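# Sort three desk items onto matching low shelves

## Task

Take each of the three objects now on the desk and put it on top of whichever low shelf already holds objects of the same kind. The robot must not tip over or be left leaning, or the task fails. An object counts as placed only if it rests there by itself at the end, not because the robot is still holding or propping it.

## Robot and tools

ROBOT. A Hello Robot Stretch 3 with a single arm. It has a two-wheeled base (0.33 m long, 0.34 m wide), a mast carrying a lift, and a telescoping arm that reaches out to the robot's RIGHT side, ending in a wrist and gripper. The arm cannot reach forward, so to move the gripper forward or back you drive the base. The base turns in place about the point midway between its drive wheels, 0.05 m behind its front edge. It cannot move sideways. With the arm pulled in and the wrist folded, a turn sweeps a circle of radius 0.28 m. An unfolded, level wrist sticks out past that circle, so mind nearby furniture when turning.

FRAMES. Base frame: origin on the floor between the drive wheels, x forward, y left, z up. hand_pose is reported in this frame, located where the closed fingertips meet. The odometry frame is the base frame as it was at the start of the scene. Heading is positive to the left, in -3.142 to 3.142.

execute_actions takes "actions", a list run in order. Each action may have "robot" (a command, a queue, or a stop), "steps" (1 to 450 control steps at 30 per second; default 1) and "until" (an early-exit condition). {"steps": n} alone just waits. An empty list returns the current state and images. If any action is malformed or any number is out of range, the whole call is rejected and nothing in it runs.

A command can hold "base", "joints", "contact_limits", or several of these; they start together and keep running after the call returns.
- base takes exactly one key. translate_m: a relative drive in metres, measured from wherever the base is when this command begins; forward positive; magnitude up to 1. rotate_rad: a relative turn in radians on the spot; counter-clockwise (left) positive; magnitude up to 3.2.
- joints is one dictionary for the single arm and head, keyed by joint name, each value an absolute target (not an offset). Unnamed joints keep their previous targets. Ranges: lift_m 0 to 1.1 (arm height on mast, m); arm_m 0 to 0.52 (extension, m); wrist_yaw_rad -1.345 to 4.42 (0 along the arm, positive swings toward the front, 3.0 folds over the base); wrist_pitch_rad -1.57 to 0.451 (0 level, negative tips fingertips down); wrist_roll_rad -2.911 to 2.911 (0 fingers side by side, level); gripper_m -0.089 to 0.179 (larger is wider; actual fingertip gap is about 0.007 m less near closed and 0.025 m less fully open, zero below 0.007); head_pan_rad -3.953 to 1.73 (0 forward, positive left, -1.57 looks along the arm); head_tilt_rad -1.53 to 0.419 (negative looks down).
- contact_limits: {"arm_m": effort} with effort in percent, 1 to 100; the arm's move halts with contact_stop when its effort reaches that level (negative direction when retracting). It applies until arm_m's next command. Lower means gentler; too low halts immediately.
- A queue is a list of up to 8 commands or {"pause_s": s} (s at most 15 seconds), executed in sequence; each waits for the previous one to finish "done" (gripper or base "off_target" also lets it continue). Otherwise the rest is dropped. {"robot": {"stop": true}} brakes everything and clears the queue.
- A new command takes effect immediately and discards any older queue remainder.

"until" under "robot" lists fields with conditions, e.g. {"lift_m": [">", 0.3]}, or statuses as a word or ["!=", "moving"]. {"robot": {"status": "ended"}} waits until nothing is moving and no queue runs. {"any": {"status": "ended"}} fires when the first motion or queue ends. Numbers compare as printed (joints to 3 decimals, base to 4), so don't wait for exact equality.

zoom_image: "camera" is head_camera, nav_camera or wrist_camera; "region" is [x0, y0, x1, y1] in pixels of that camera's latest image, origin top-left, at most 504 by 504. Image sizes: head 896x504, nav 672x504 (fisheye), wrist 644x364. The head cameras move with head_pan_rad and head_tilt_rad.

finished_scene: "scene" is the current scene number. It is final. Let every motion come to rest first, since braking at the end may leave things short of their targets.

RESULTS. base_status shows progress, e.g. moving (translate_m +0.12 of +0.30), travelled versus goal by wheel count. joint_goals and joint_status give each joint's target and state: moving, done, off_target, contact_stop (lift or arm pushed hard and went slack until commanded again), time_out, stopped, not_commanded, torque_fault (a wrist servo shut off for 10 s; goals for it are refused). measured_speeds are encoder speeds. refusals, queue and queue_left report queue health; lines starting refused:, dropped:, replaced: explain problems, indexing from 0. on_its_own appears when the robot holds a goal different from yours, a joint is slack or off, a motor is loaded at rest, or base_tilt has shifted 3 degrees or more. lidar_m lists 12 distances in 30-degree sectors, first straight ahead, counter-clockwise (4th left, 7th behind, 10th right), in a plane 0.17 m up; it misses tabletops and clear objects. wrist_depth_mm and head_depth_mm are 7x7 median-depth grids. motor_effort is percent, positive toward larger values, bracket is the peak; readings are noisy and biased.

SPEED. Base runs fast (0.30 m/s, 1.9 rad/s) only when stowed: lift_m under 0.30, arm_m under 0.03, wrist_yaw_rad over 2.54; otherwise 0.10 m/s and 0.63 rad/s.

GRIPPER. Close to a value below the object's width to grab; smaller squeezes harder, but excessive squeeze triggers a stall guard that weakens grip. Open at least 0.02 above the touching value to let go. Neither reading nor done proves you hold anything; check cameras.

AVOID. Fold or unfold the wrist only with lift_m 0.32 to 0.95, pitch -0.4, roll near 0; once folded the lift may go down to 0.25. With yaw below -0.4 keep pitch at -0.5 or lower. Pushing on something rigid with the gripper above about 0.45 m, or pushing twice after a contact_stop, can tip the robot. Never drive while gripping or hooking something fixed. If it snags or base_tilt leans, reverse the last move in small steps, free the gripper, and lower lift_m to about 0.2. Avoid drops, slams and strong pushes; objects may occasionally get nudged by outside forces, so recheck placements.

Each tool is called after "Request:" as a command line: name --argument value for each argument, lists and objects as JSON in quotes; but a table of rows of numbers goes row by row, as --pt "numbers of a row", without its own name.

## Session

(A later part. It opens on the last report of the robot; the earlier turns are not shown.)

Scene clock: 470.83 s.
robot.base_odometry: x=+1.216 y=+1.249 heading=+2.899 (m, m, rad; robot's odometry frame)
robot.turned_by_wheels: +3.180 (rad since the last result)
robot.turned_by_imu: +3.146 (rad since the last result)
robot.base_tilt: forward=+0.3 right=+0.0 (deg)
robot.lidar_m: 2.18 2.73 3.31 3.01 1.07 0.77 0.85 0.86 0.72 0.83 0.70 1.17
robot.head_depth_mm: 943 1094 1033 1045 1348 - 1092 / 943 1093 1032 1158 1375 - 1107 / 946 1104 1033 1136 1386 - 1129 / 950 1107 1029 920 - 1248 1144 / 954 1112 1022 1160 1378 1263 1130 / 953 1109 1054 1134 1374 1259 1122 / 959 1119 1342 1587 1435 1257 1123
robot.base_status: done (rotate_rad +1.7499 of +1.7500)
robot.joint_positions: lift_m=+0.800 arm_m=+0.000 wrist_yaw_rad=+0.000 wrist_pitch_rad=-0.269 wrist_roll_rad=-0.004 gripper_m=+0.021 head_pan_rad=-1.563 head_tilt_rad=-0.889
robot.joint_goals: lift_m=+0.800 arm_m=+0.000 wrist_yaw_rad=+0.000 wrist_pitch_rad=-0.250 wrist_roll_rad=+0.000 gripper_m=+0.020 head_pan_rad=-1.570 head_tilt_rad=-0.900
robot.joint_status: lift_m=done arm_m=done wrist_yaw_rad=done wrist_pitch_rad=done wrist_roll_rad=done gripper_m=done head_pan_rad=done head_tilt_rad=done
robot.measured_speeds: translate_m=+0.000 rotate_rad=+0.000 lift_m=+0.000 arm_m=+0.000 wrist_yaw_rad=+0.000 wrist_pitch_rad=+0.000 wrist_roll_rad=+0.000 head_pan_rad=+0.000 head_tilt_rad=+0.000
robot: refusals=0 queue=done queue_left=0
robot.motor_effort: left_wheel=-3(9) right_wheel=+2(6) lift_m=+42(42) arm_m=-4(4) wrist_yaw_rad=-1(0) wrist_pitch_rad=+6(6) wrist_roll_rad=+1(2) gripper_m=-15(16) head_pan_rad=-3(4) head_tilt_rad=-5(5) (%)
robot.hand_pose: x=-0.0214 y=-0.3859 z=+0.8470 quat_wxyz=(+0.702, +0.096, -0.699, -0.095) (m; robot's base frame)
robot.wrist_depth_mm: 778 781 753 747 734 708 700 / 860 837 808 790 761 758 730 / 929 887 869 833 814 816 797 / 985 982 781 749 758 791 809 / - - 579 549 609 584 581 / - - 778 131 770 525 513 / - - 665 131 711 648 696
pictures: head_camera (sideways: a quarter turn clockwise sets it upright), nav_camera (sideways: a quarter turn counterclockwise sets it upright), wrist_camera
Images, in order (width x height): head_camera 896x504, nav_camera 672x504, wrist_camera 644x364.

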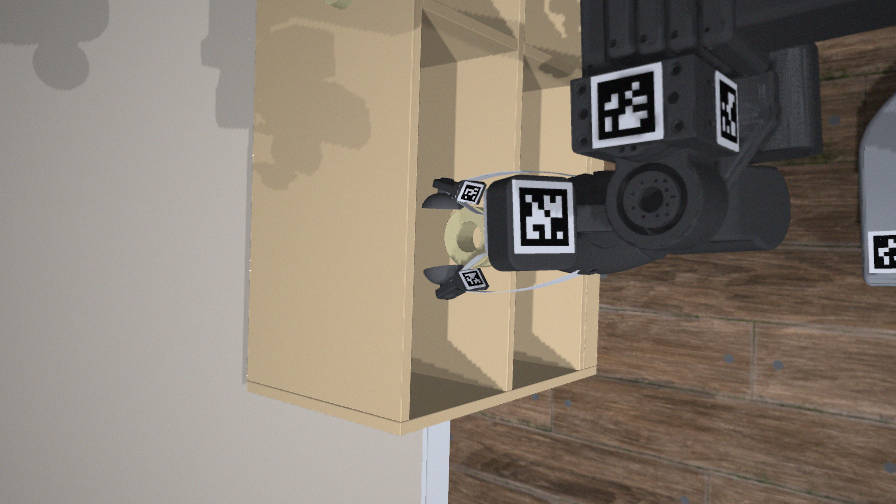

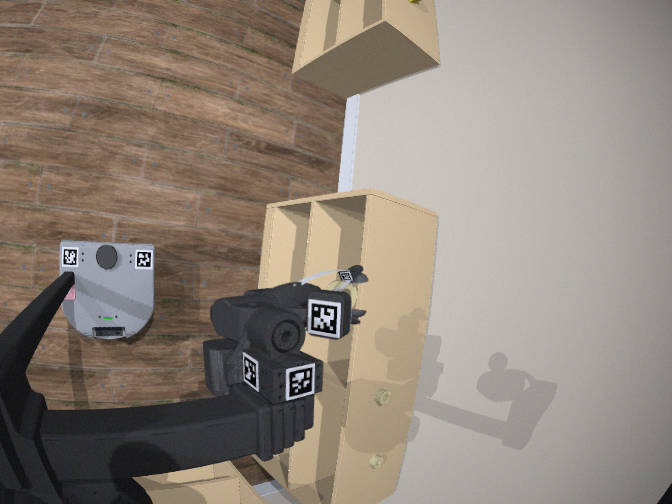

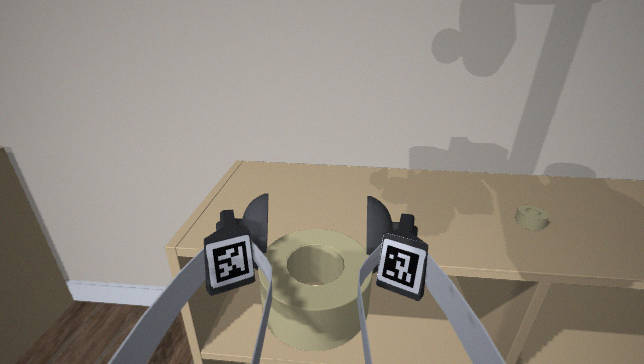

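Request:
execute_actions --actions '[{"robot":[{"joints":{"arm_m":0.35,"lift_m":0.66}},{"joints":{"lift_m":0.61}}],"steps":300,"until":{"robot":{"status":"ended"}}}]'

Scene clock: 482.50 s.
robot.base_odometry: x=+1.216 y=+1.249 heading=+2.899 (m, m, rad; robot's odometry frame)
robot.turned_by_wheels: +0.000 (rad since the last result)
robot.turned_by_imu: +0.001 (rad since the last result)
robot.base_tilt: forward=+0.2 right=+0.0 (deg)
robot.lidar_m: 2.17 2.73 3.31 2.99 1.07 0.77 0.85 0.86 0.72 0.83 0.70 1.17
robot.head_depth_mm: 942 1094 1030 1046 1345 1267 1136 / 943 1094 1031 1164 1308 - - / 948 1100 1058 1131 1372 1266 1143 / 949 1105 1071 1157 1369 1258 1148 / 955 1110 1031 1160 1380 1262 1129 / 958 1112 1055 1134 1380 1260 1132 / 960 1118 1347 1585 1433 1256 1126
robot.base_status: done (rotate_rad +1.7499 of +1.7500)
robot.joint_positions: lift_m=+0.610 arm_m=+0.350 wrist_yaw_rad=+0.000 wrist_pitch_rad=-0.270 wrist_roll_rad=-0.003 gripper_m=+0.021 head_pan_rad=-1.563 head_tilt_rad=-0.889
robot.joint_goals: lift_m=+0.610 arm_m=+0.350 wrist_yaw_rad=+0.000 wrist_pitch_rad=-0.250 wrist_roll_rad=+0.000 gripper_m=+0.020 head_pan_rad=-1.570 head_tilt_rad=-0.900
robot.joint_status: lift_m=done arm_m=done wrist_yaw_rad=done wrist_pitch_rad=done wrist_roll_rad=done gripper_m=done head_pan_rad=done head_tilt_rad=done
robot.measured_speeds: translate_m=+0.000 rotate_rad=+0.000 lift_m=+0.000 arm_m=+0.000 wrist_yaw_rad=+0.000 wrist_pitch_rad=+0.000 wrist_roll_rad=+0.000 head_pan_rad=+0.000 head_tilt_rad=+0.000
robot: refusals=0 queue=done queue_left=0
robot.motor_effort: left_wheel=-3(3) right_wheel=+2(2) lift_m=+28(43) arm_m=+6(11) wrist_yaw_rad=+0(1) wrist_pitch_rad=+6(6) wrist_roll_rad=+1(2) gripper_m=-15(15) head_pan_rad=-4(4) head_tilt_rad=-5(5) (%)
robot.hand_pose: x=-0.0214 y=-0.7351 z=+0.6574 quat_wxyz=(+0.702, +0.096, -0.699, -0.095) (m; robot's base frame)
robot.wrist_depth_mm: 445 439 427 421 411 400 398 / 486 468 452 442 440 431 413 / 525 497 476 476 464 455 447 / 552 324 330 328 335 333 339 / 246 247 254 241 264 252 255 / 197 200 192 131 195 205 206 / 166 166 168 131 169 171 171
pictures: head_camera (sideways: a quarter turn clockwise sets it upright), nav_camera (sideways: a quarter turn counterclockwise sets it upright), wrist_camera
Images, in order (width x height): head_camera 896x504, nav_camera 672x504, wrist_camera 644x364.

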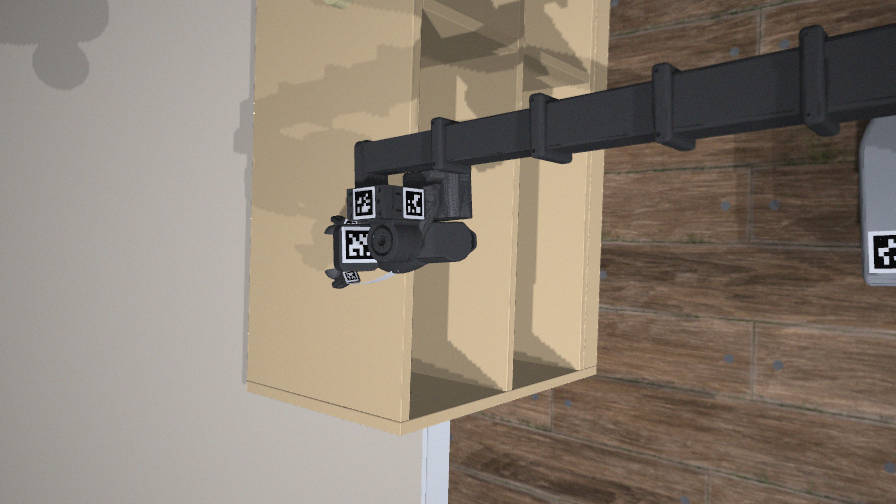

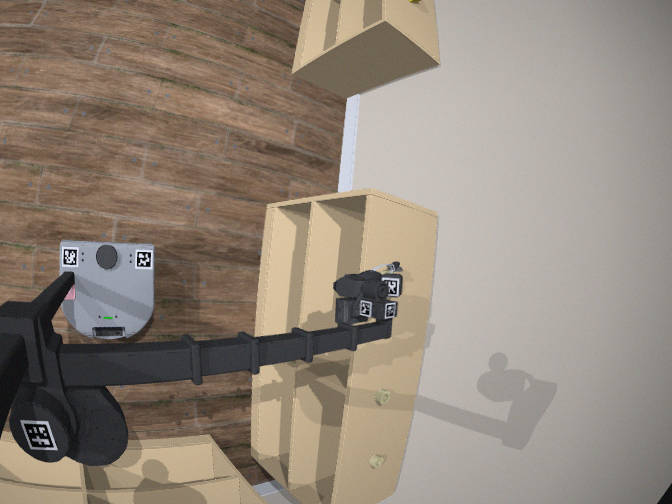

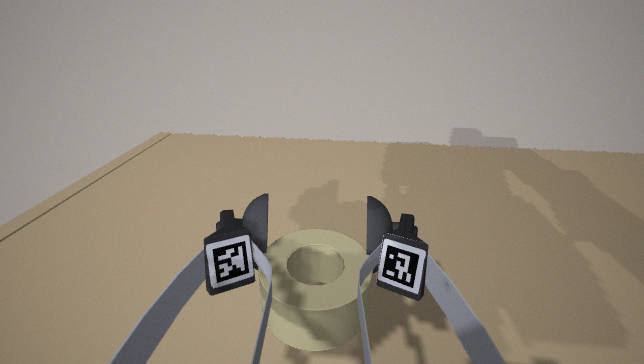

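Request:
execute_actions --actions '[{"robot":[{"joints":{"arm_m":0.4}},{"joints":{"lift_m":0.585}},{"joints":{"gripper_m":0.11}},{"joints":{"lift_m":0.64}},{"joints":{"arm_m":0.0,"lift_m":0.8}}],"steps":400,"until":{"robot":{"status":"ended"}}}]'

Scene clock: 496.20 s.
robot.base_odometry: x=+1.216 y=+1.249 heading=+2.899 (m, m, rad; robot's odometry frame)
robot.turned_by_wheels: +0.000 (rad since the last result)
robot.turned_by_imu: +0.002 (rad since the last result)
robot.base_tilt: forward=+0.2 right=+0.0 (deg)
robot.lidar_m: 2.18 2.73 3.30 2.99 1.07 0.77 0.85 0.87 0.72 0.83 0.70 1.17
robot.head_depth_mm: 939 1088 1031 1048 1342 - 1097 / 943 1098 1033 1159 1377 - 1111 / 948 1103 1033 1034 1379 - 1123 / 951 1106 1032 1186 - 1249 1142 / 955 1109 1029 1136 1381 1260 1127 / 957 1114 1059 1129 1380 1262 1126 / 957 1118 1335 1580 1436 1257 1125
robot.base_status: done (rotate_rad +1.7499 of +1.7500)
robot.joint_positions: lift_m=+0.800 arm_m=+0.000 wrist_yaw_rad=+0.000 wrist_pitch_rad=-0.270 wrist_roll_rad=-0.003 gripper_m=+0.110 head_pan_rad=-1.563 head_tilt_rad=-0.889
robot.joint_goals: lift_m=+0.800 arm_m=+0.000 wrist_yaw_rad=+0.000 wrist_pitch_rad=-0.250 wrist_roll_rad=+0.000 gripper_m=+0.110 head_pan_rad=-1.570 head_tilt_rad=-0.900
robot.joint_status: lift_m=done arm_m=done wrist_yaw_rad=done wrist_pitch_rad=done wrist_roll_rad=done gripper_m=done head_pan_rad=done head_tilt_rad=done
robot.measured_speeds: translate_m=+0.000 rotate_rad=+0.000 lift_m=+0.000 arm_m=+0.000 wrist_yaw_rad=+0.000 wrist_pitch_rad=+0.000 wrist_roll_rad=+0.000 head_pan_rad=+0.000 head_tilt_rad=+0.000
robot: refusals=0 queue=done queue_left=0
robot.motor_effort: left_wheel=-3(3) right_wheel=+2(2) lift_m=+42(45) arm_m=-4(4) wrist_yaw_rad=-1(0) wrist_pitch_rad=+6(6) wrist_roll_rad=+1(2) gripper_m=+0(96) head_pan_rad=-3(4) head_tilt_rad=-5(6) (%)
robot.hand_pose: x=-0.0214 y=-0.3859 z=+0.8469 quat_wxyz=(+0.702, +0.096, -0.699, -0.095) (m; robot's base frame)
robot.wrist_depth_mm: 794 772 769 730 733 700 700 / 855 809 802 792 779 762 760 / 932 882 880 854 836 802 826 / - 969 810 757 760 791 760 / - - 563 580 584 588 575 / - - 798 780 807 520 515 / - - 702 700 713 655 712
pictures: head_camera (sideways: a quarter turn clockwise sets it upright), nav_camera (sideways: a quarter turn counterclockwise sets it upright), wrist_camera
Images, in order (width x height): head_camera 896x504, nav_camera 672x504, wrist_camera 644x364.

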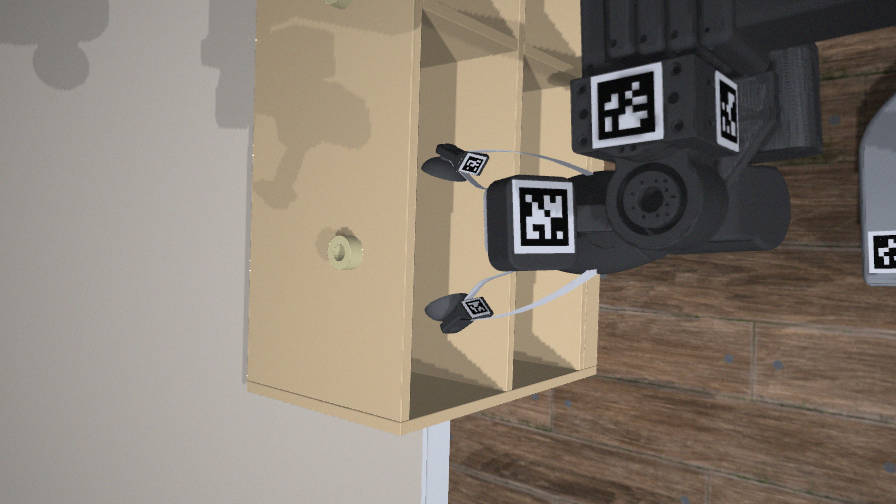

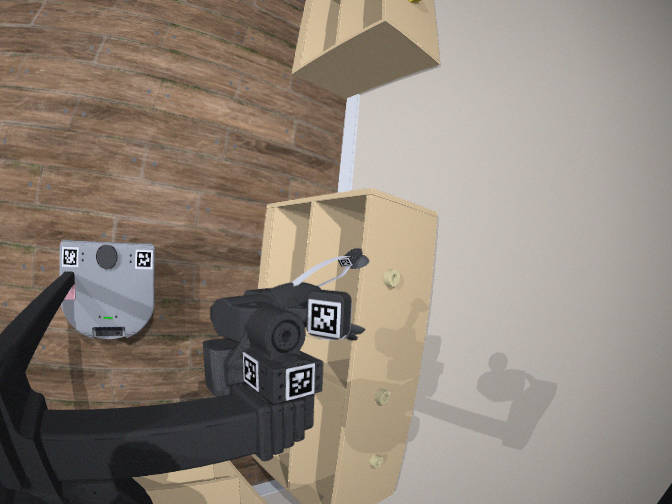

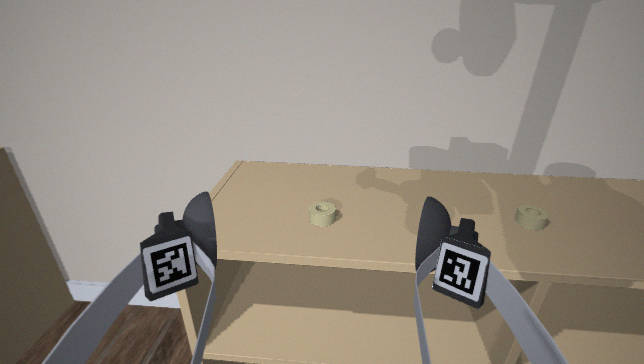

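Request:
execute_actions --actions '[{"robot":[{"joints":{"wrist_pitch_rad":-0.4,"gripper_m":0.04}},{"joints":{"wrist_yaw_rad":3.0},"base":{"rotate_rad":1.575}}],"steps":450,"until":{"robot":{"status":"ended"}}},{"robot":[{"joints":{"lift_m":0.27}},{"base":{"translate_m":1.0}},{"base":{"translate_m":1.0}},{"base":{"translate_m":0.37}},{"base":{"rotate_rad":1.585}},{"joints":{"lift_m":0.85}},{"joints":{"wrist_yaw_rad":0}}],"steps":450,"until":{"robot":{"status":"ended"}}},{"steps":450,"until":{"robot":{"status":"ended"}}},{"robot":{"joints":{"gripper_m":0.15,"wrist_pitch_rad":-0.25}},"steps":150,"until":{"robot":{"status":"ended"}}}]'

Scene clock: 549.73 s.
robot.base_odometry: x=+0.656 y=-1.054 heading=-0.224 (m, m, rad; robot's odometry frame)
robot.turned_by_wheels: +3.160 (rad since the last result)
robot.turned_by_imu: +3.123 (rad since the last result)
robot.base_tilt: forward=+0.3 right=+0.0 (deg)
robot.lidar_m: 0.99 1.08 1.55 2.99 3.19 2.78 2.72 1.33 0.78 0.74 1.37 1.03
robot.head_depth_mm: 1215 1062 859 1523 - - 1113 / 1220 1059 860 1593 - - 1106 / 1226 1058 861 774 - - 1144 / 1219 1063 860 776 - 1235 1144 / 1216 1058 859 1550 1409 1260 1128 / 1220 1057 857 1588 1436 1257 1126 / 1237 1413 858 1627 1435 1260 1128
robot.base_status: done (rotate_rad +1.5849 of +1.5850)
robot.joint_positions: lift_m=+0.850 arm_m=+0.000 wrist_yaw_rad=+0.002 wrist_pitch_rad=-0.271 wrist_roll_rad=-0.002 gripper_m=+0.150 head_pan_rad=-1.564 head_tilt_rad=-0.889
robot.joint_goals: lift_m=+0.850 arm_m=+0.000 wrist_yaw_rad=+0.000 wrist_pitch_rad=-0.250 wrist_roll_rad=+0.000 gripper_m=+0.150 head_pan_rad=-1.570 head_tilt_rad=-0.900
robot.joint_status: lift_m=done arm_m=done wrist_yaw_rad=done wrist_pitch_rad=done wrist_roll_rad=done gripper_m=done head_pan_rad=done head_tilt_rad=done
robot.measured_speeds: translate_m=+0.000 rotate_rad=+0.000 lift_m=+0.000 arm_m=+0.000 wrist_yaw_rad=+0.000 wrist_pitch_rad=+0.000 wrist_roll_rad=+0.000 head_pan_rad=+0.000 head_tilt_rad=+0.000
robot: refusals=0 queue=done queue_left=0
robot.motor_effort: left_wheel=-3(14) right_wheel=+2(9) lift_m=+42(42) arm_m=-4(4) wrist_yaw_rad=-2(3) wrist_pitch_rad=+6(7) wrist_roll_rad=+1(2) gripper_m=+0(98) head_pan_rad=-4(3) head_tilt_rad=-5(5) (%)
robot.hand_pose: x=-0.0211 y=-0.3857 z=+0.8966 quat_wxyz=(+0.702, +0.097, -0.699, -0.095) (m; robot's base frame)
robot.wrist_depth_mm: - - - - - - 961 / - - - - - - - / - - 976 937 915 959 942 / - - 609 622 623 640 639 / - 512 470 467 476 499 485 / - - 922 407 401 - 388 / - - - - - - -
pictures: head_camera (sideways: a quarter turn clockwise sets it upright), nav_camera (sideways: a quarter turn counterclockwise sets it upright), wrist_camera
Images, in order (width x height): head_camera 896x504, nav_camera 672x504, wrist_camera 644x364.

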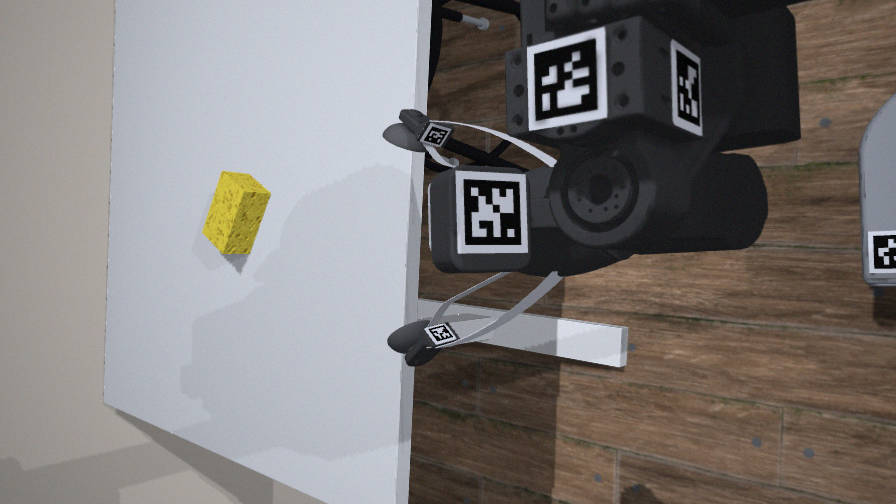

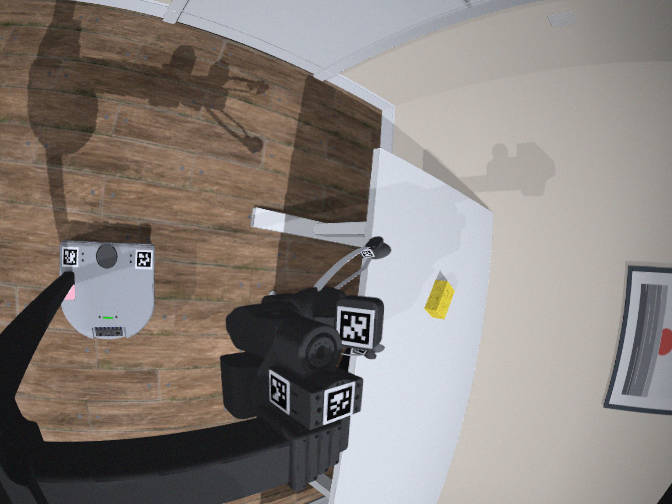

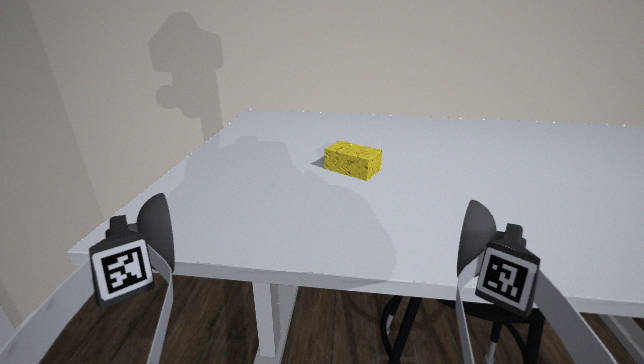

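Request:
execute_actions --actions '[{"robot":[{"base":{"translate_m":-0.055},"joints":{"arm_m":0.3,"lift_m":0.76}},{"joints":{"lift_m":0.705,"arm_m":0.4}}],"steps":400,"until":{"robot":{"status":"ended"}}}]'

Scene clock: 560.10 s.
robot.base_odometry: x=+0.603 y=-1.042 heading=-0.224 (m, m, rad; robot's odometry frame)
robot.turned_by_wheels: +0.000 (rad since the last result)
robot.turned_by_imu: +0.001 (rad since the last result)
robot.base_tilt: forward=+0.2 right=+0.0 (deg)
robot.lidar_m: 1.05 1.14 1.64 2.99 3.17 2.73 2.67 1.28 0.74 0.73 1.42 1.08
robot.head_depth_mm: 1211 1060 865 1105 1439 - - / 1214 1057 884 - - 1241 1130 / 1217 1079 - 1352 1416 1265 1150 / 1218 1059 827 1597 1435 1262 1144 / 1219 1060 860 1547 1433 1264 1125 / 1213 1060 861 1546 1422 1254 1128 / 1231 1090 858 1585 1429 1259 1128
robot.base_status: done (translate_m -0.0550 of -0.0550)
robot.joint_positions: lift_m=+0.705 arm_m=+0.400 wrist_yaw_rad=+0.001 wrist_pitch_rad=-0.270 wrist_roll_rad=-0.002 gripper_m=+0.150 head_pan_rad=-1.564 head_tilt_rad=-0.889
robot.joint_goals: lift_m=+0.705 arm_m=+0.400 wrist_yaw_rad=+0.000 wrist_pitch_rad=-0.250 wrist_roll_rad=+0.000 gripper_m=+0.150 head_pan_rad=-1.570 head_tilt_rad=-0.900
robot.joint_status: lift_m=done arm_m=done wrist_yaw_rad=done wrist_pitch_rad=done wrist_roll_rad=done gripper_m=done head_pan_rad=done head_tilt_rad=done
robot.measured_speeds: translate_m=+0.000 rotate_rad=+0.000 lift_m=+0.000 arm_m=+0.000 wrist_yaw_rad=+0.000 wrist_pitch_rad=+0.000 wrist_roll_rad=+0.000 head_pan_rad=+0.000 head_tilt_rad=+0.000
robot: refusals=0 queue=done queue_left=0
robot.motor_effort: left_wheel=-4(10) right_wheel=+2(3) lift_m=+28(41) arm_m=+6(2) wrist_yaw_rad=-1(2) wrist_pitch_rad=+6(6) wrist_roll_rad=+1(1) gripper_m=+0(1) head_pan_rad=-3(4) head_tilt_rad=-5(6) (%)
robot.hand_pose: x=-0.0214 y=-0.7852 z=+0.7524 quat_wxyz=(+0.702, +0.096, -0.700, -0.095) (m; robot's base frame)
robot.wrist_depth_mm: 674 662 656 652 637 621 608 / 716 699 695 682 672 659 648 / 789 424 433 443 449 447 458 / 289 293 277 209 267 302 304 / 221 234 222 208 216 240 230 / 185 172 180 180 182 - 186 / 145 149 151 151 152 152 154
pictures: head_camera (sideways: a quarter turn clockwise sets it upright), nav_camera (sideways: a quarter turn counterclockwise sets it upright), wrist_camera
Images, in order (width x height): head_camera 896x504, nav_camera 672x504, wrist_camera 644x364.

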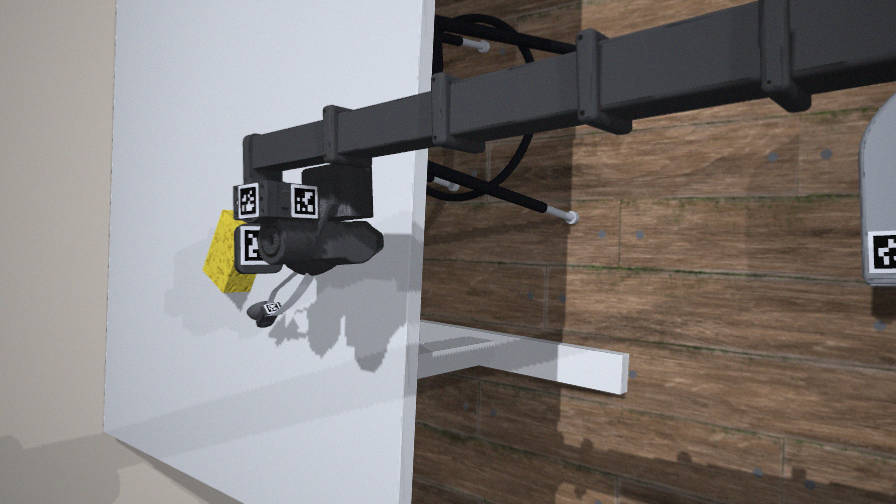

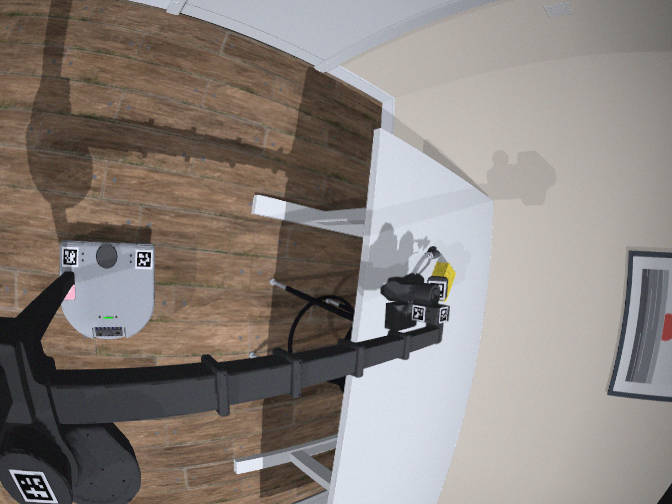

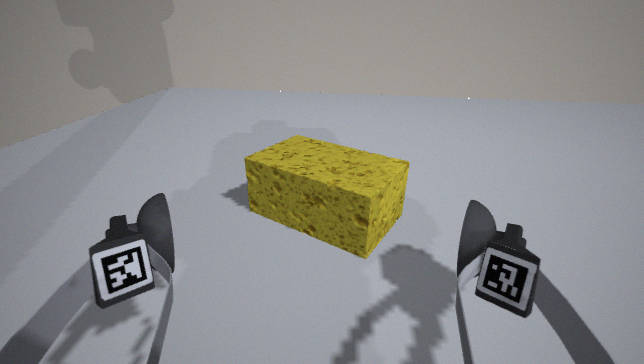

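Request:
execute_actions --actions '[{"robot":[{"joints":{"arm_m":0.485}},{"joints":{"gripper_m":0.04}},{"pause_s":0.5},{"joints":{"lift_m":0.76}}],"steps":400,"until":{"robot":{"status":"ended"}}}]'

Scene clock: 569.73 s.
robot.base_odometry: x=+0.603 y=-1.042 heading=-0.224 (m, m, rad; robot's odometry frame)
robot.turned_by_wheels: +0.000 (rad since the last result)
robot.turned_by_imu: +0.001 (rad since the last result)
robot.base_tilt: forward=+0.2 right=+0.0 (deg)
robot.lidar_m: 1.05 1.14 1.64 2.99 3.17 2.73 2.67 1.28 0.75 0.73 1.42 1.08
robot.head_depth_mm: 1207 1056 862 777 - - - / 1219 1093 - - 1407 1260 1125 / 1220 - 837 1350 1406 1265 1142 / 1219 - 857 1590 1431 1259 1142 / 1217 1058 857 1547 1432 1263 1126 / 1212 1055 855 1552 1422 1261 1127 / 1237 1092 859 1594 1433 1261 1128
robot.base_status: done (translate_m -0.0550 of -0.0550)
robot.joint_positions: lift_m=+0.760 arm_m=+0.485 wrist_yaw_rad=+0.001 wrist_pitch_rad=-0.270 wrist_roll_rad=-0.002 gripper_m=+0.040 head_pan_rad=-1.564 head_tilt_rad=-0.889
robot.joint_goals: lift_m=+0.760 arm_m=+0.485 wrist_yaw_rad=+0.000 wrist_pitch_rad=-0.250 wrist_roll_rad=+0.000 gripper_m=+0.040 head_pan_rad=-1.570 head_tilt_rad=-0.900
robot.joint_status: lift_m=done arm_m=done wrist_yaw_rad=done wrist_pitch_rad=done wrist_roll_rad=done gripper_m=done head_pan_rad=done head_tilt_rad=done
robot.measured_speeds: translate_m=+0.000 rotate_rad=+0.000 lift_m=+0.000 arm_m=+0.000 wrist_yaw_rad=+0.000 wrist_pitch_rad=+0.000 wrist_roll_rad=+0.000 head_pan_rad=+0.000 head_tilt_rad=+0.000
robot: refusals=0 queue=done queue_left=0
robot.motor_effort: left_wheel=-4(3) right_wheel=+2(2) lift_m=+42(43) arm_m=+6(5) wrist_yaw_rad=-1(1) wrist_pitch_rad=+6(6) wrist_roll_rad=+1(1) gripper_m=+0(99) head_pan_rad=-3(3) head_tilt_rad=-5(6) (%)
robot.hand_pose: x=-0.0214 y=-0.8702 z=+0.8069 quat_wxyz=(+0.702, +0.096, -0.700, -0.095) (m; robot's base frame)
robot.wrist_depth_mm: 610 589 585 556 559 530 531 / 635 628 614 597 599 564 559 / 692 660 605 619 613 615 588 / 434 411 414 418 422 429 431 / 309 312 321 240 329 319 325 / 249 252 244 220 248 258 259 / 210 211 211 214 214 217 215
pictures: head_camera (sideways: a quarter turn clockwise sets it upright), nav_camera (sideways: a quarter turn counterclockwise sets it upright), wrist_camera
Images, in order (width x height): head_camera 896x504, nav_camera 672x504, wrist_camera 644x364.

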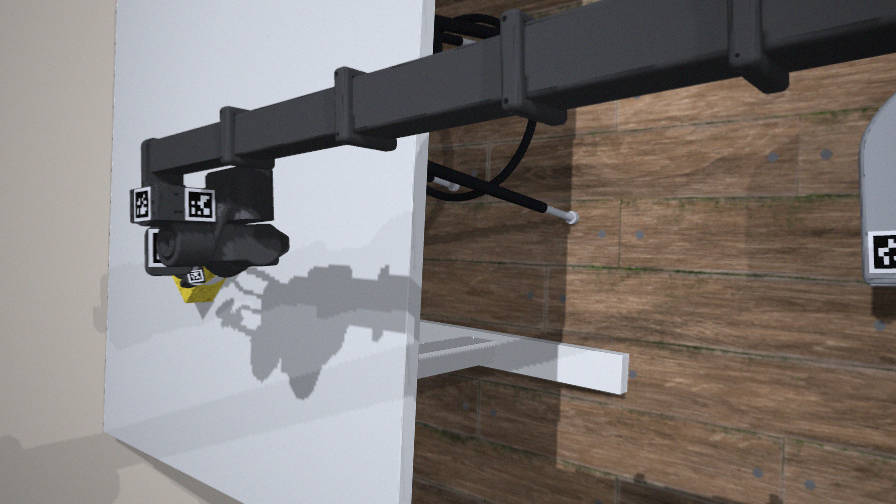

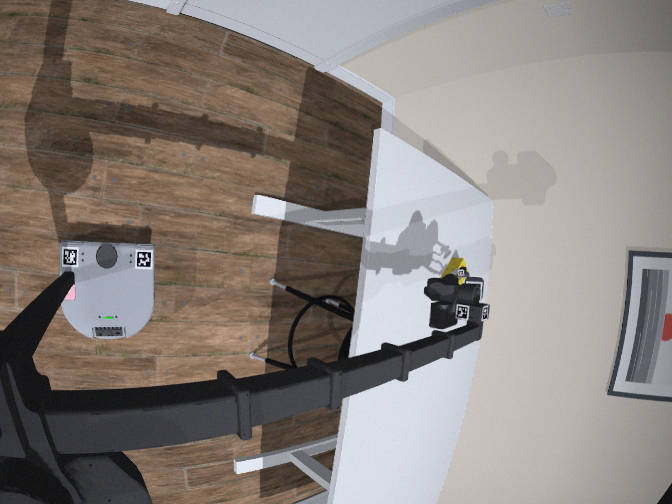

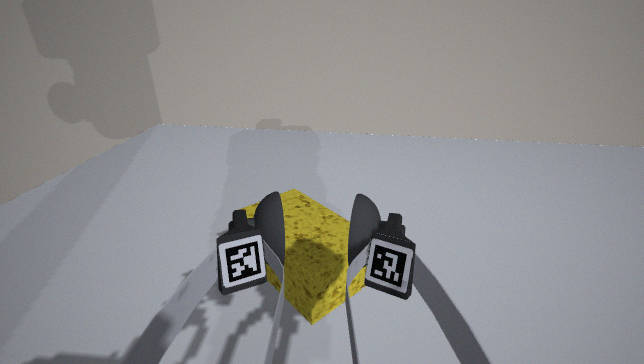

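Request:
execute_actions --actions '[{"robot":[{"joints":{"gripper_m":0.17,"lift_m":0.82}},{"joints":{"arm_m":0.3}},{"base":{"rotate_rad":-0.7}},{"base":{"translate_m":0.14}},{"base":{"rotate_rad":0.7}},{"base":{"translate_m":-0.09}},{"joints":{"lift_m":0.76,"arm_m":0.33}}],"steps":450,"until":{"robot":{"status":"ended"}}},{"steps":300,"until":{"robot":{"status":"ended"}}}]'

Scene clock: 597.30 s.
robot.base_odometry: x=+0.599 y=-1.134 heading=-0.224 (m, m, rad; robot's odometry frame)
robot.turned_by_wheels: +0.000 (rad since the last result)
robot.turned_by_imu: +0.002 (rad since the last result)
robot.base_tilt: forward=+0.2 right=+0.0 (deg)
robot.lidar_m: 1.03 1.11 1.60 3.10 3.23 2.75 2.69 1.25 0.68 0.64 1.33 1.06
robot.head_depth_mm: 1131 1063 860 742 - - - / 1128 1058 907 - 1412 1269 1130 / 1142 1098 - 739 1415 1262 1145 / 1139 1095 846 757 1440 1264 1144 / 1143 1058 857 756 1425 1264 1127 / 1149 1057 855 756 1435 1261 1125 / 1151 1254 857 756 1434 1263 1127
robot.base_status: done (translate_m -0.0900 of -0.0900)
robot.joint_positions: lift_m=+0.760 arm_m=+0.330 wrist_yaw_rad=+0.000 wrist_pitch_rad=-0.270 wrist_roll_rad=-0.002 gripper_m=+0.170 head_pan_rad=-1.564 head_tilt_rad=-0.889
robot.joint_goals: lift_m=+0.760 arm_m=+0.330 wrist_yaw_rad=+0.000 wrist_pitch_rad=-0.250 wrist_roll_rad=+0.000 gripper_m=+0.170 head_pan_rad=-1.570 head_tilt_rad=-0.900
robot.joint_status: lift_m=done arm_m=done wrist_yaw_rad=done wrist_pitch_rad=done wrist_roll_rad=done gripper_m=done head_pan_rad=done head_tilt_rad=done
robot.measured_speeds: translate_m=+0.000 rotate_rad=+0.000 lift_m=+0.000 arm_m=+0.000 wrist_yaw_rad=+0.000 wrist_pitch_rad=+0.000 wrist_roll_rad=+0.000 head_pan_rad=+0.000 head_tilt_rad=+0.000
robot: refusals=0 queue=done queue_left=0
robot.motor_effort: left_wheel=-3(9) right_wheel=+2(7) lift_m=+28(43) arm_m=+6(8) wrist_yaw_rad=-1(1) wrist_pitch_rad=+6(6) wrist_roll_rad=+1(1) gripper_m=+0(100) head_pan_rad=-3(4) head_tilt_rad=-5(5) (%)
robot.hand_pose: x=-0.0214 y=-0.7152 z=+0.8074 quat_wxyz=(+0.702, +0.096, -0.700, -0.095) (m; robot's base frame)
robot.wrist_depth_mm: 653 652 632 632 626 598 587 / 717 703 679 674 651 639 637 / 795 735 596 632 613 666 641 / 807 409 416 322 421 429 435 / 310 325 315 288 323 341 328 / - 244 251 257 258 261 267 / 212 213 214 215 214 216 217
pictures: head_camera (sideways: a quarter turn clockwise sets it upright), nav_camera (sideways: a quarter turn counterclockwise sets it upright), wrist_camera
Images, in order (width x height): head_camera 896x504, nav_camera 672x504, wrist_camera 644x364.

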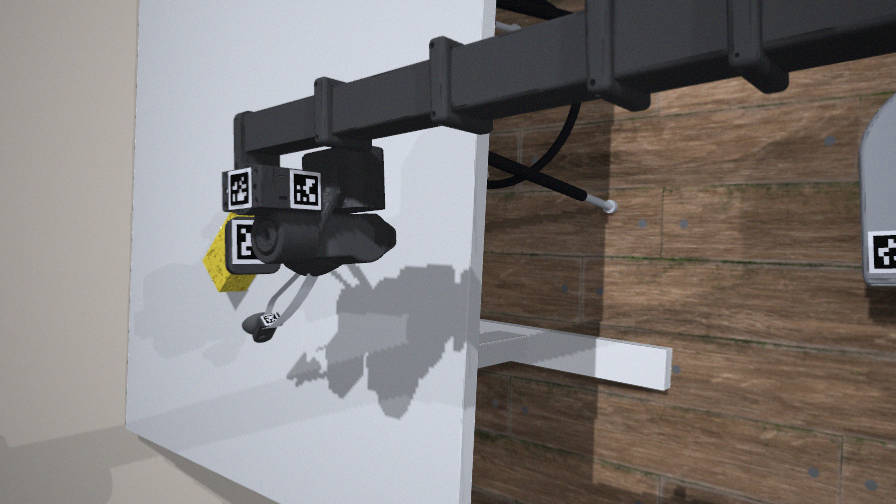

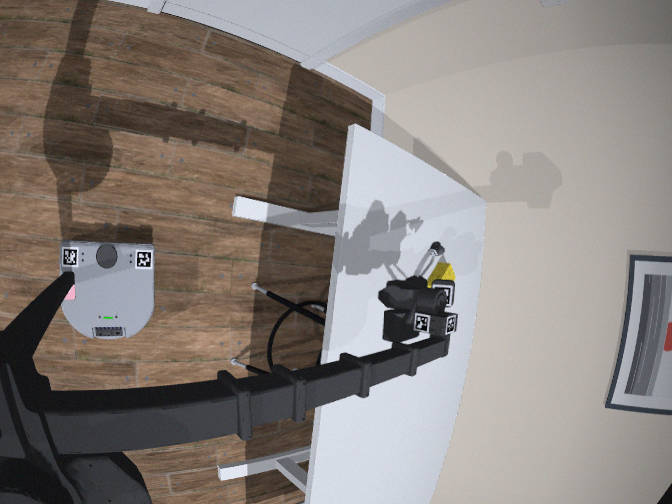

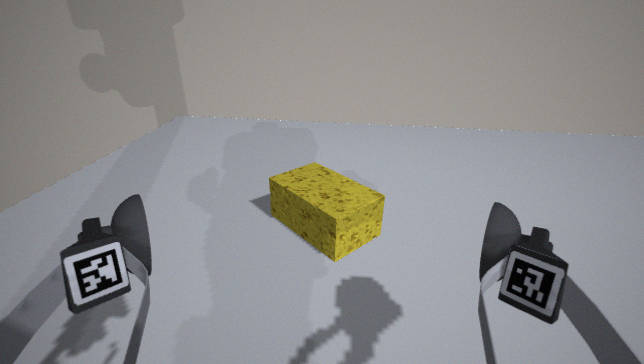

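Request:
execute_actions --actions '[{"robot":[{"joints":{"wrist_yaw_rad":0.7,"gripper_m":0.13},"base":{"translate_m":-0.22}}],"steps":300,"until":{"robot":{"status":"ended"}}}]'

Scene clock: 609.50 s.
robot.base_odometry: x=+0.385 y=-1.085 heading=-0.224 (m, m, rad; robot's odometry frame)
robot.turned_by_wheels: +0.000 (rad since the last result)
robot.turned_by_imu: +0.002 (rad since the last result)
robot.base_tilt: forward=+0.2 right=+0.0 (deg)
robot.lidar_m: 1.25 1.35 1.87 3.10 3.08 2.53 2.47 1.07 0.57 0.63 0.90 1.28
robot.head_depth_mm: 1116 1059 861 740 - - - / 1115 1059 910 - 1411 1264 1130 / 1122 1096 - 739 1412 1259 1147 / 1129 1063 - 740 1402 1266 1146 / 1132 1057 817 740 1407 1259 1124 / 1141 1052 871 738 1442 1260 1127 / 1136 1053 858 739 1402 1258 1124
robot.base_status: done (translate_m -0.2200 of -0.2200)
robot.joint_positions: lift_m=+0.760 arm_m=+0.330 wrist_yaw_rad=+0.698 wrist_pitch_rad=-0.270 wrist_roll_rad=-0.002 gripper_m=+0.130 head_pan_rad=-1.564 head_tilt_rad=-0.889
robot.joint_goals: lift_m=+0.760 arm_m=+0.330 wrist_yaw_rad=+0.700 wrist_pitch_rad=-0.250 wrist_roll_rad=+0.000 gripper_m=+0.130 head_pan_rad=-1.570 head_tilt_rad=-0.900
robot.joint_status: lift_m=done arm_m=done wrist_yaw_rad=done wrist_pitch_rad=done wrist_roll_rad=done gripper_m=done head_pan_rad=done head_tilt_rad=done
robot.measured_speeds: translate_m=+0.000 rotate_rad=+0.000 lift_m=+0.000 arm_m=+0.000 wrist_yaw_rad=+0.000 wrist_pitch_rad=+0.000 wrist_roll_rad=+0.000 head_pan_rad=+0.000 head_tilt_rad=+0.000
robot: refusals=0 queue=done queue_left=0
robot.motor_effort: left_wheel=-3(9) right_wheel=+2(4) lift_m=+28(28) arm_m=+6(6) wrist_yaw_rad=+1(1) wrist_pitch_rad=+6(6) wrist_roll_rad=+2(1) gripper_m=+0(96) head_pan_rad=-4(4) head_tilt_rad=-5(5) (%)
robot.hand_pose: x=+0.1332 y=-0.6589 z=+0.8074 quat_wxyz=(+0.692, +0.329, -0.625, +0.151) (m; robot's base frame)
robot.wrist_depth_mm: 843 - - 895 711 585 509 / 891 - - 943 750 618 528 / 929 - - 624 624 587 541 / 415 415 421 415 340 428 430 / 314 331 317 320 319 328 324 / 253 238 253 256 258 266 259 / - 212 214 213 212 215 216
pictures: head_camera (sideways: a quarter turn clockwise sets it upright), nav_camera (sideways: a quarter turn counterclockwise sets it upright), wrist_camera
Images, in order (width x height): head_camera 896x504, nav_camera 672x504, wrist_camera 644x364.

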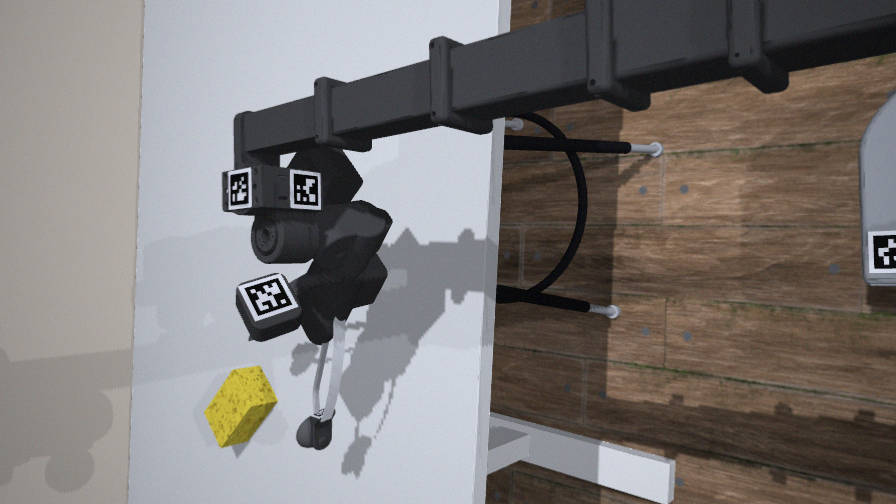

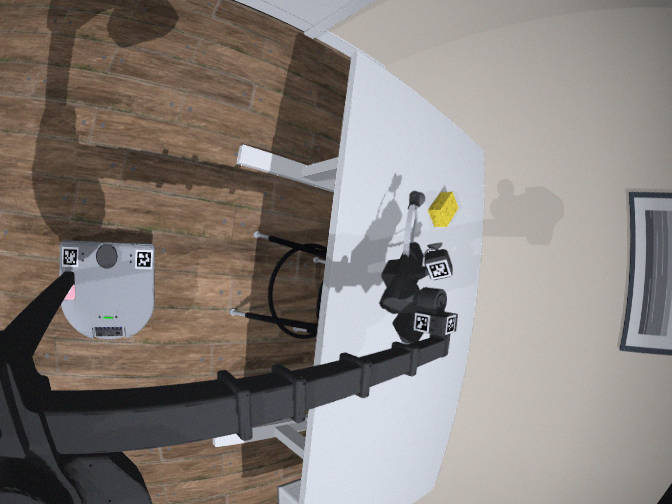

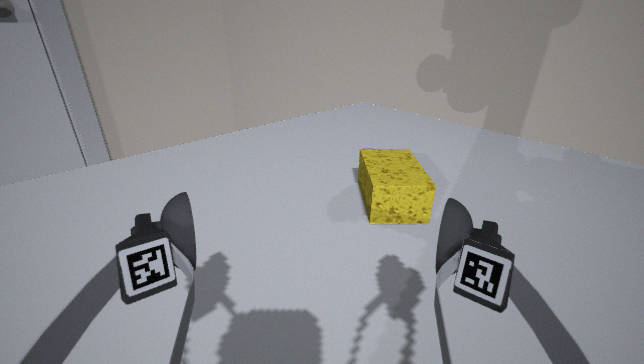

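Request:
execute_actions --actions '[{"robot":[{"joints":{"arm_m":0.384},"base":{"translate_m":-0.065}},{"joints":{"lift_m":0.705}},{"joints":{"arm_m":0.46},"base":{"translate_m":0.064}}],"steps":300,"until":{"robot":{"status":"ended"}}}]'

Scene clock: 626.10 s.
robot.base_odometry: x=+0.384 y=-1.085 heading=-0.224 (m, m, rad; robot's odometry frame)
robot.turned_by_wheels: +0.000 (rad since the last result)
robot.turned_by_imu: +0.001 (rad since the last result)
robot.base_tilt: forward=+0.3 right=+0.0 (deg)
robot.lidar_m: 1.25 1.35 1.87 3.10 3.09 2.53 2.47 1.07 0.57 0.63 0.90 1.28
robot.head_depth_mm: 1116 1060 861 723 1465 - - / 1122 1056 873 - - 1237 1128 / 1117 1098 818 739 1408 1266 1145 / 1127 1095 818 740 1406 1265 1144 / 1133 1095 833 739 1404 1261 1126 / 1138 1054 847 740 1431 1258 1126 / 1138 1057 857 739 1408 1263 1128
robot.base_status: done (translate_m +0.0640 of +0.0640)
robot.joint_positions: lift_m=+0.705 arm_m=+0.460 wrist_yaw_rad=+0.699 wrist_pitch_rad=-0.270 wrist_roll_rad=-0.002 gripper_m=+0.130 head_pan_rad=-1.564 head_tilt_rad=-0.889
robot.joint_goals: lift_m=+0.705 arm_m=+0.460 wrist_yaw_rad=+0.700 wrist_pitch_rad=-0.250 wrist_roll_rad=+0.000 gripper_m=+0.130 head_pan_rad=-1.570 head_tilt_rad=-0.900
robot.joint_status: lift_m=done arm_m=done wrist_yaw_rad=done wrist_pitch_rad=done wrist_roll_rad=done gripper_m=done head_pan_rad=done head_tilt_rad=done
robot.measured_speeds: translate_m=+0.000 rotate_rad=+0.000 lift_m=+0.000 arm_m=+0.000 wrist_yaw_rad=+0.000 wrist_pitch_rad=+0.000 wrist_roll_rad=+0.000 head_pan_rad=+0.000 head_tilt_rad=+0.000
robot: refusals=0 queue=done queue_left=0
robot.motor_effort: left_wheel=-3(10) right_wheel=+2(7) lift_m=+28(28) arm_m=+6(10) wrist_yaw_rad=+0(1) wrist_pitch_rad=+6(6) wrist_roll_rad=+1(1) gripper_m=+1(0) head_pan_rad=-3(4) head_tilt_rad=-5(4) (%)
robot.hand_pose: x=+0.1333 y=-0.7888 z=+0.7524 quat_wxyz=(+0.692, +0.329, -0.625, +0.151) (m; robot's base frame)
robot.wrist_depth_mm: 896 - 986 732 588 482 414 / 912 - - 730 605 505 425 / 875 419 431 290 442 435 427 / 290 291 290 208 298 302 301 / 220 232 219 214 225 234 229 / 185 169 180 180 180 190 184 / - 150 151 150 152 152 153
pictures: head_camera (sideways: a quarter turn clockwise sets it upright), nav_camera (sideways: a quarter turn counterclockwise sets it upright), wrist_camera
Images, in order (width x height): head_camera 896x504, nav_camera 672x504, wrist_camera 644x364.

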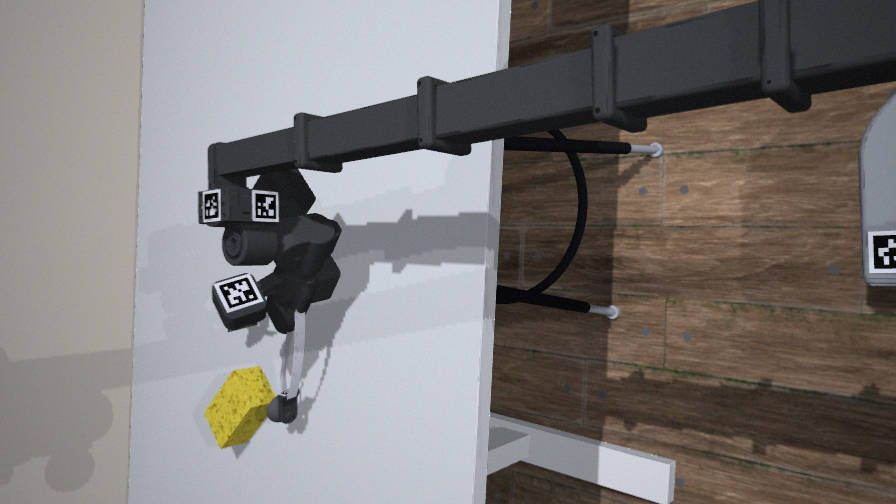

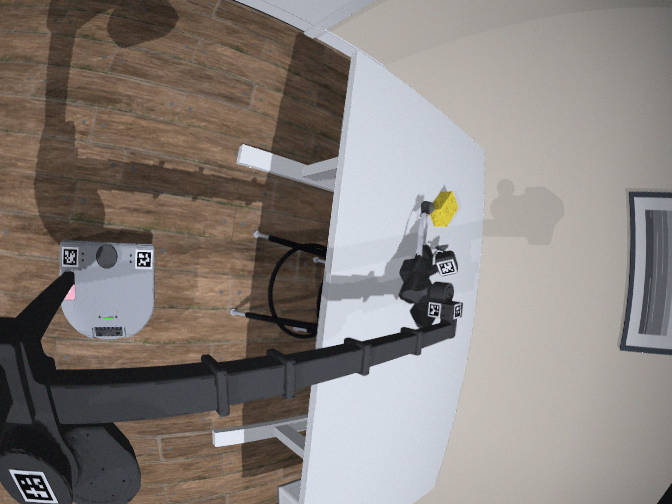

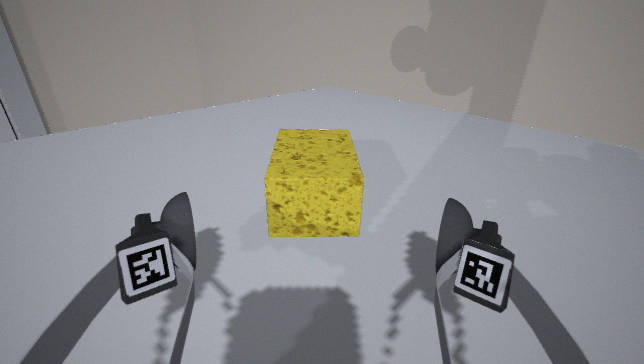

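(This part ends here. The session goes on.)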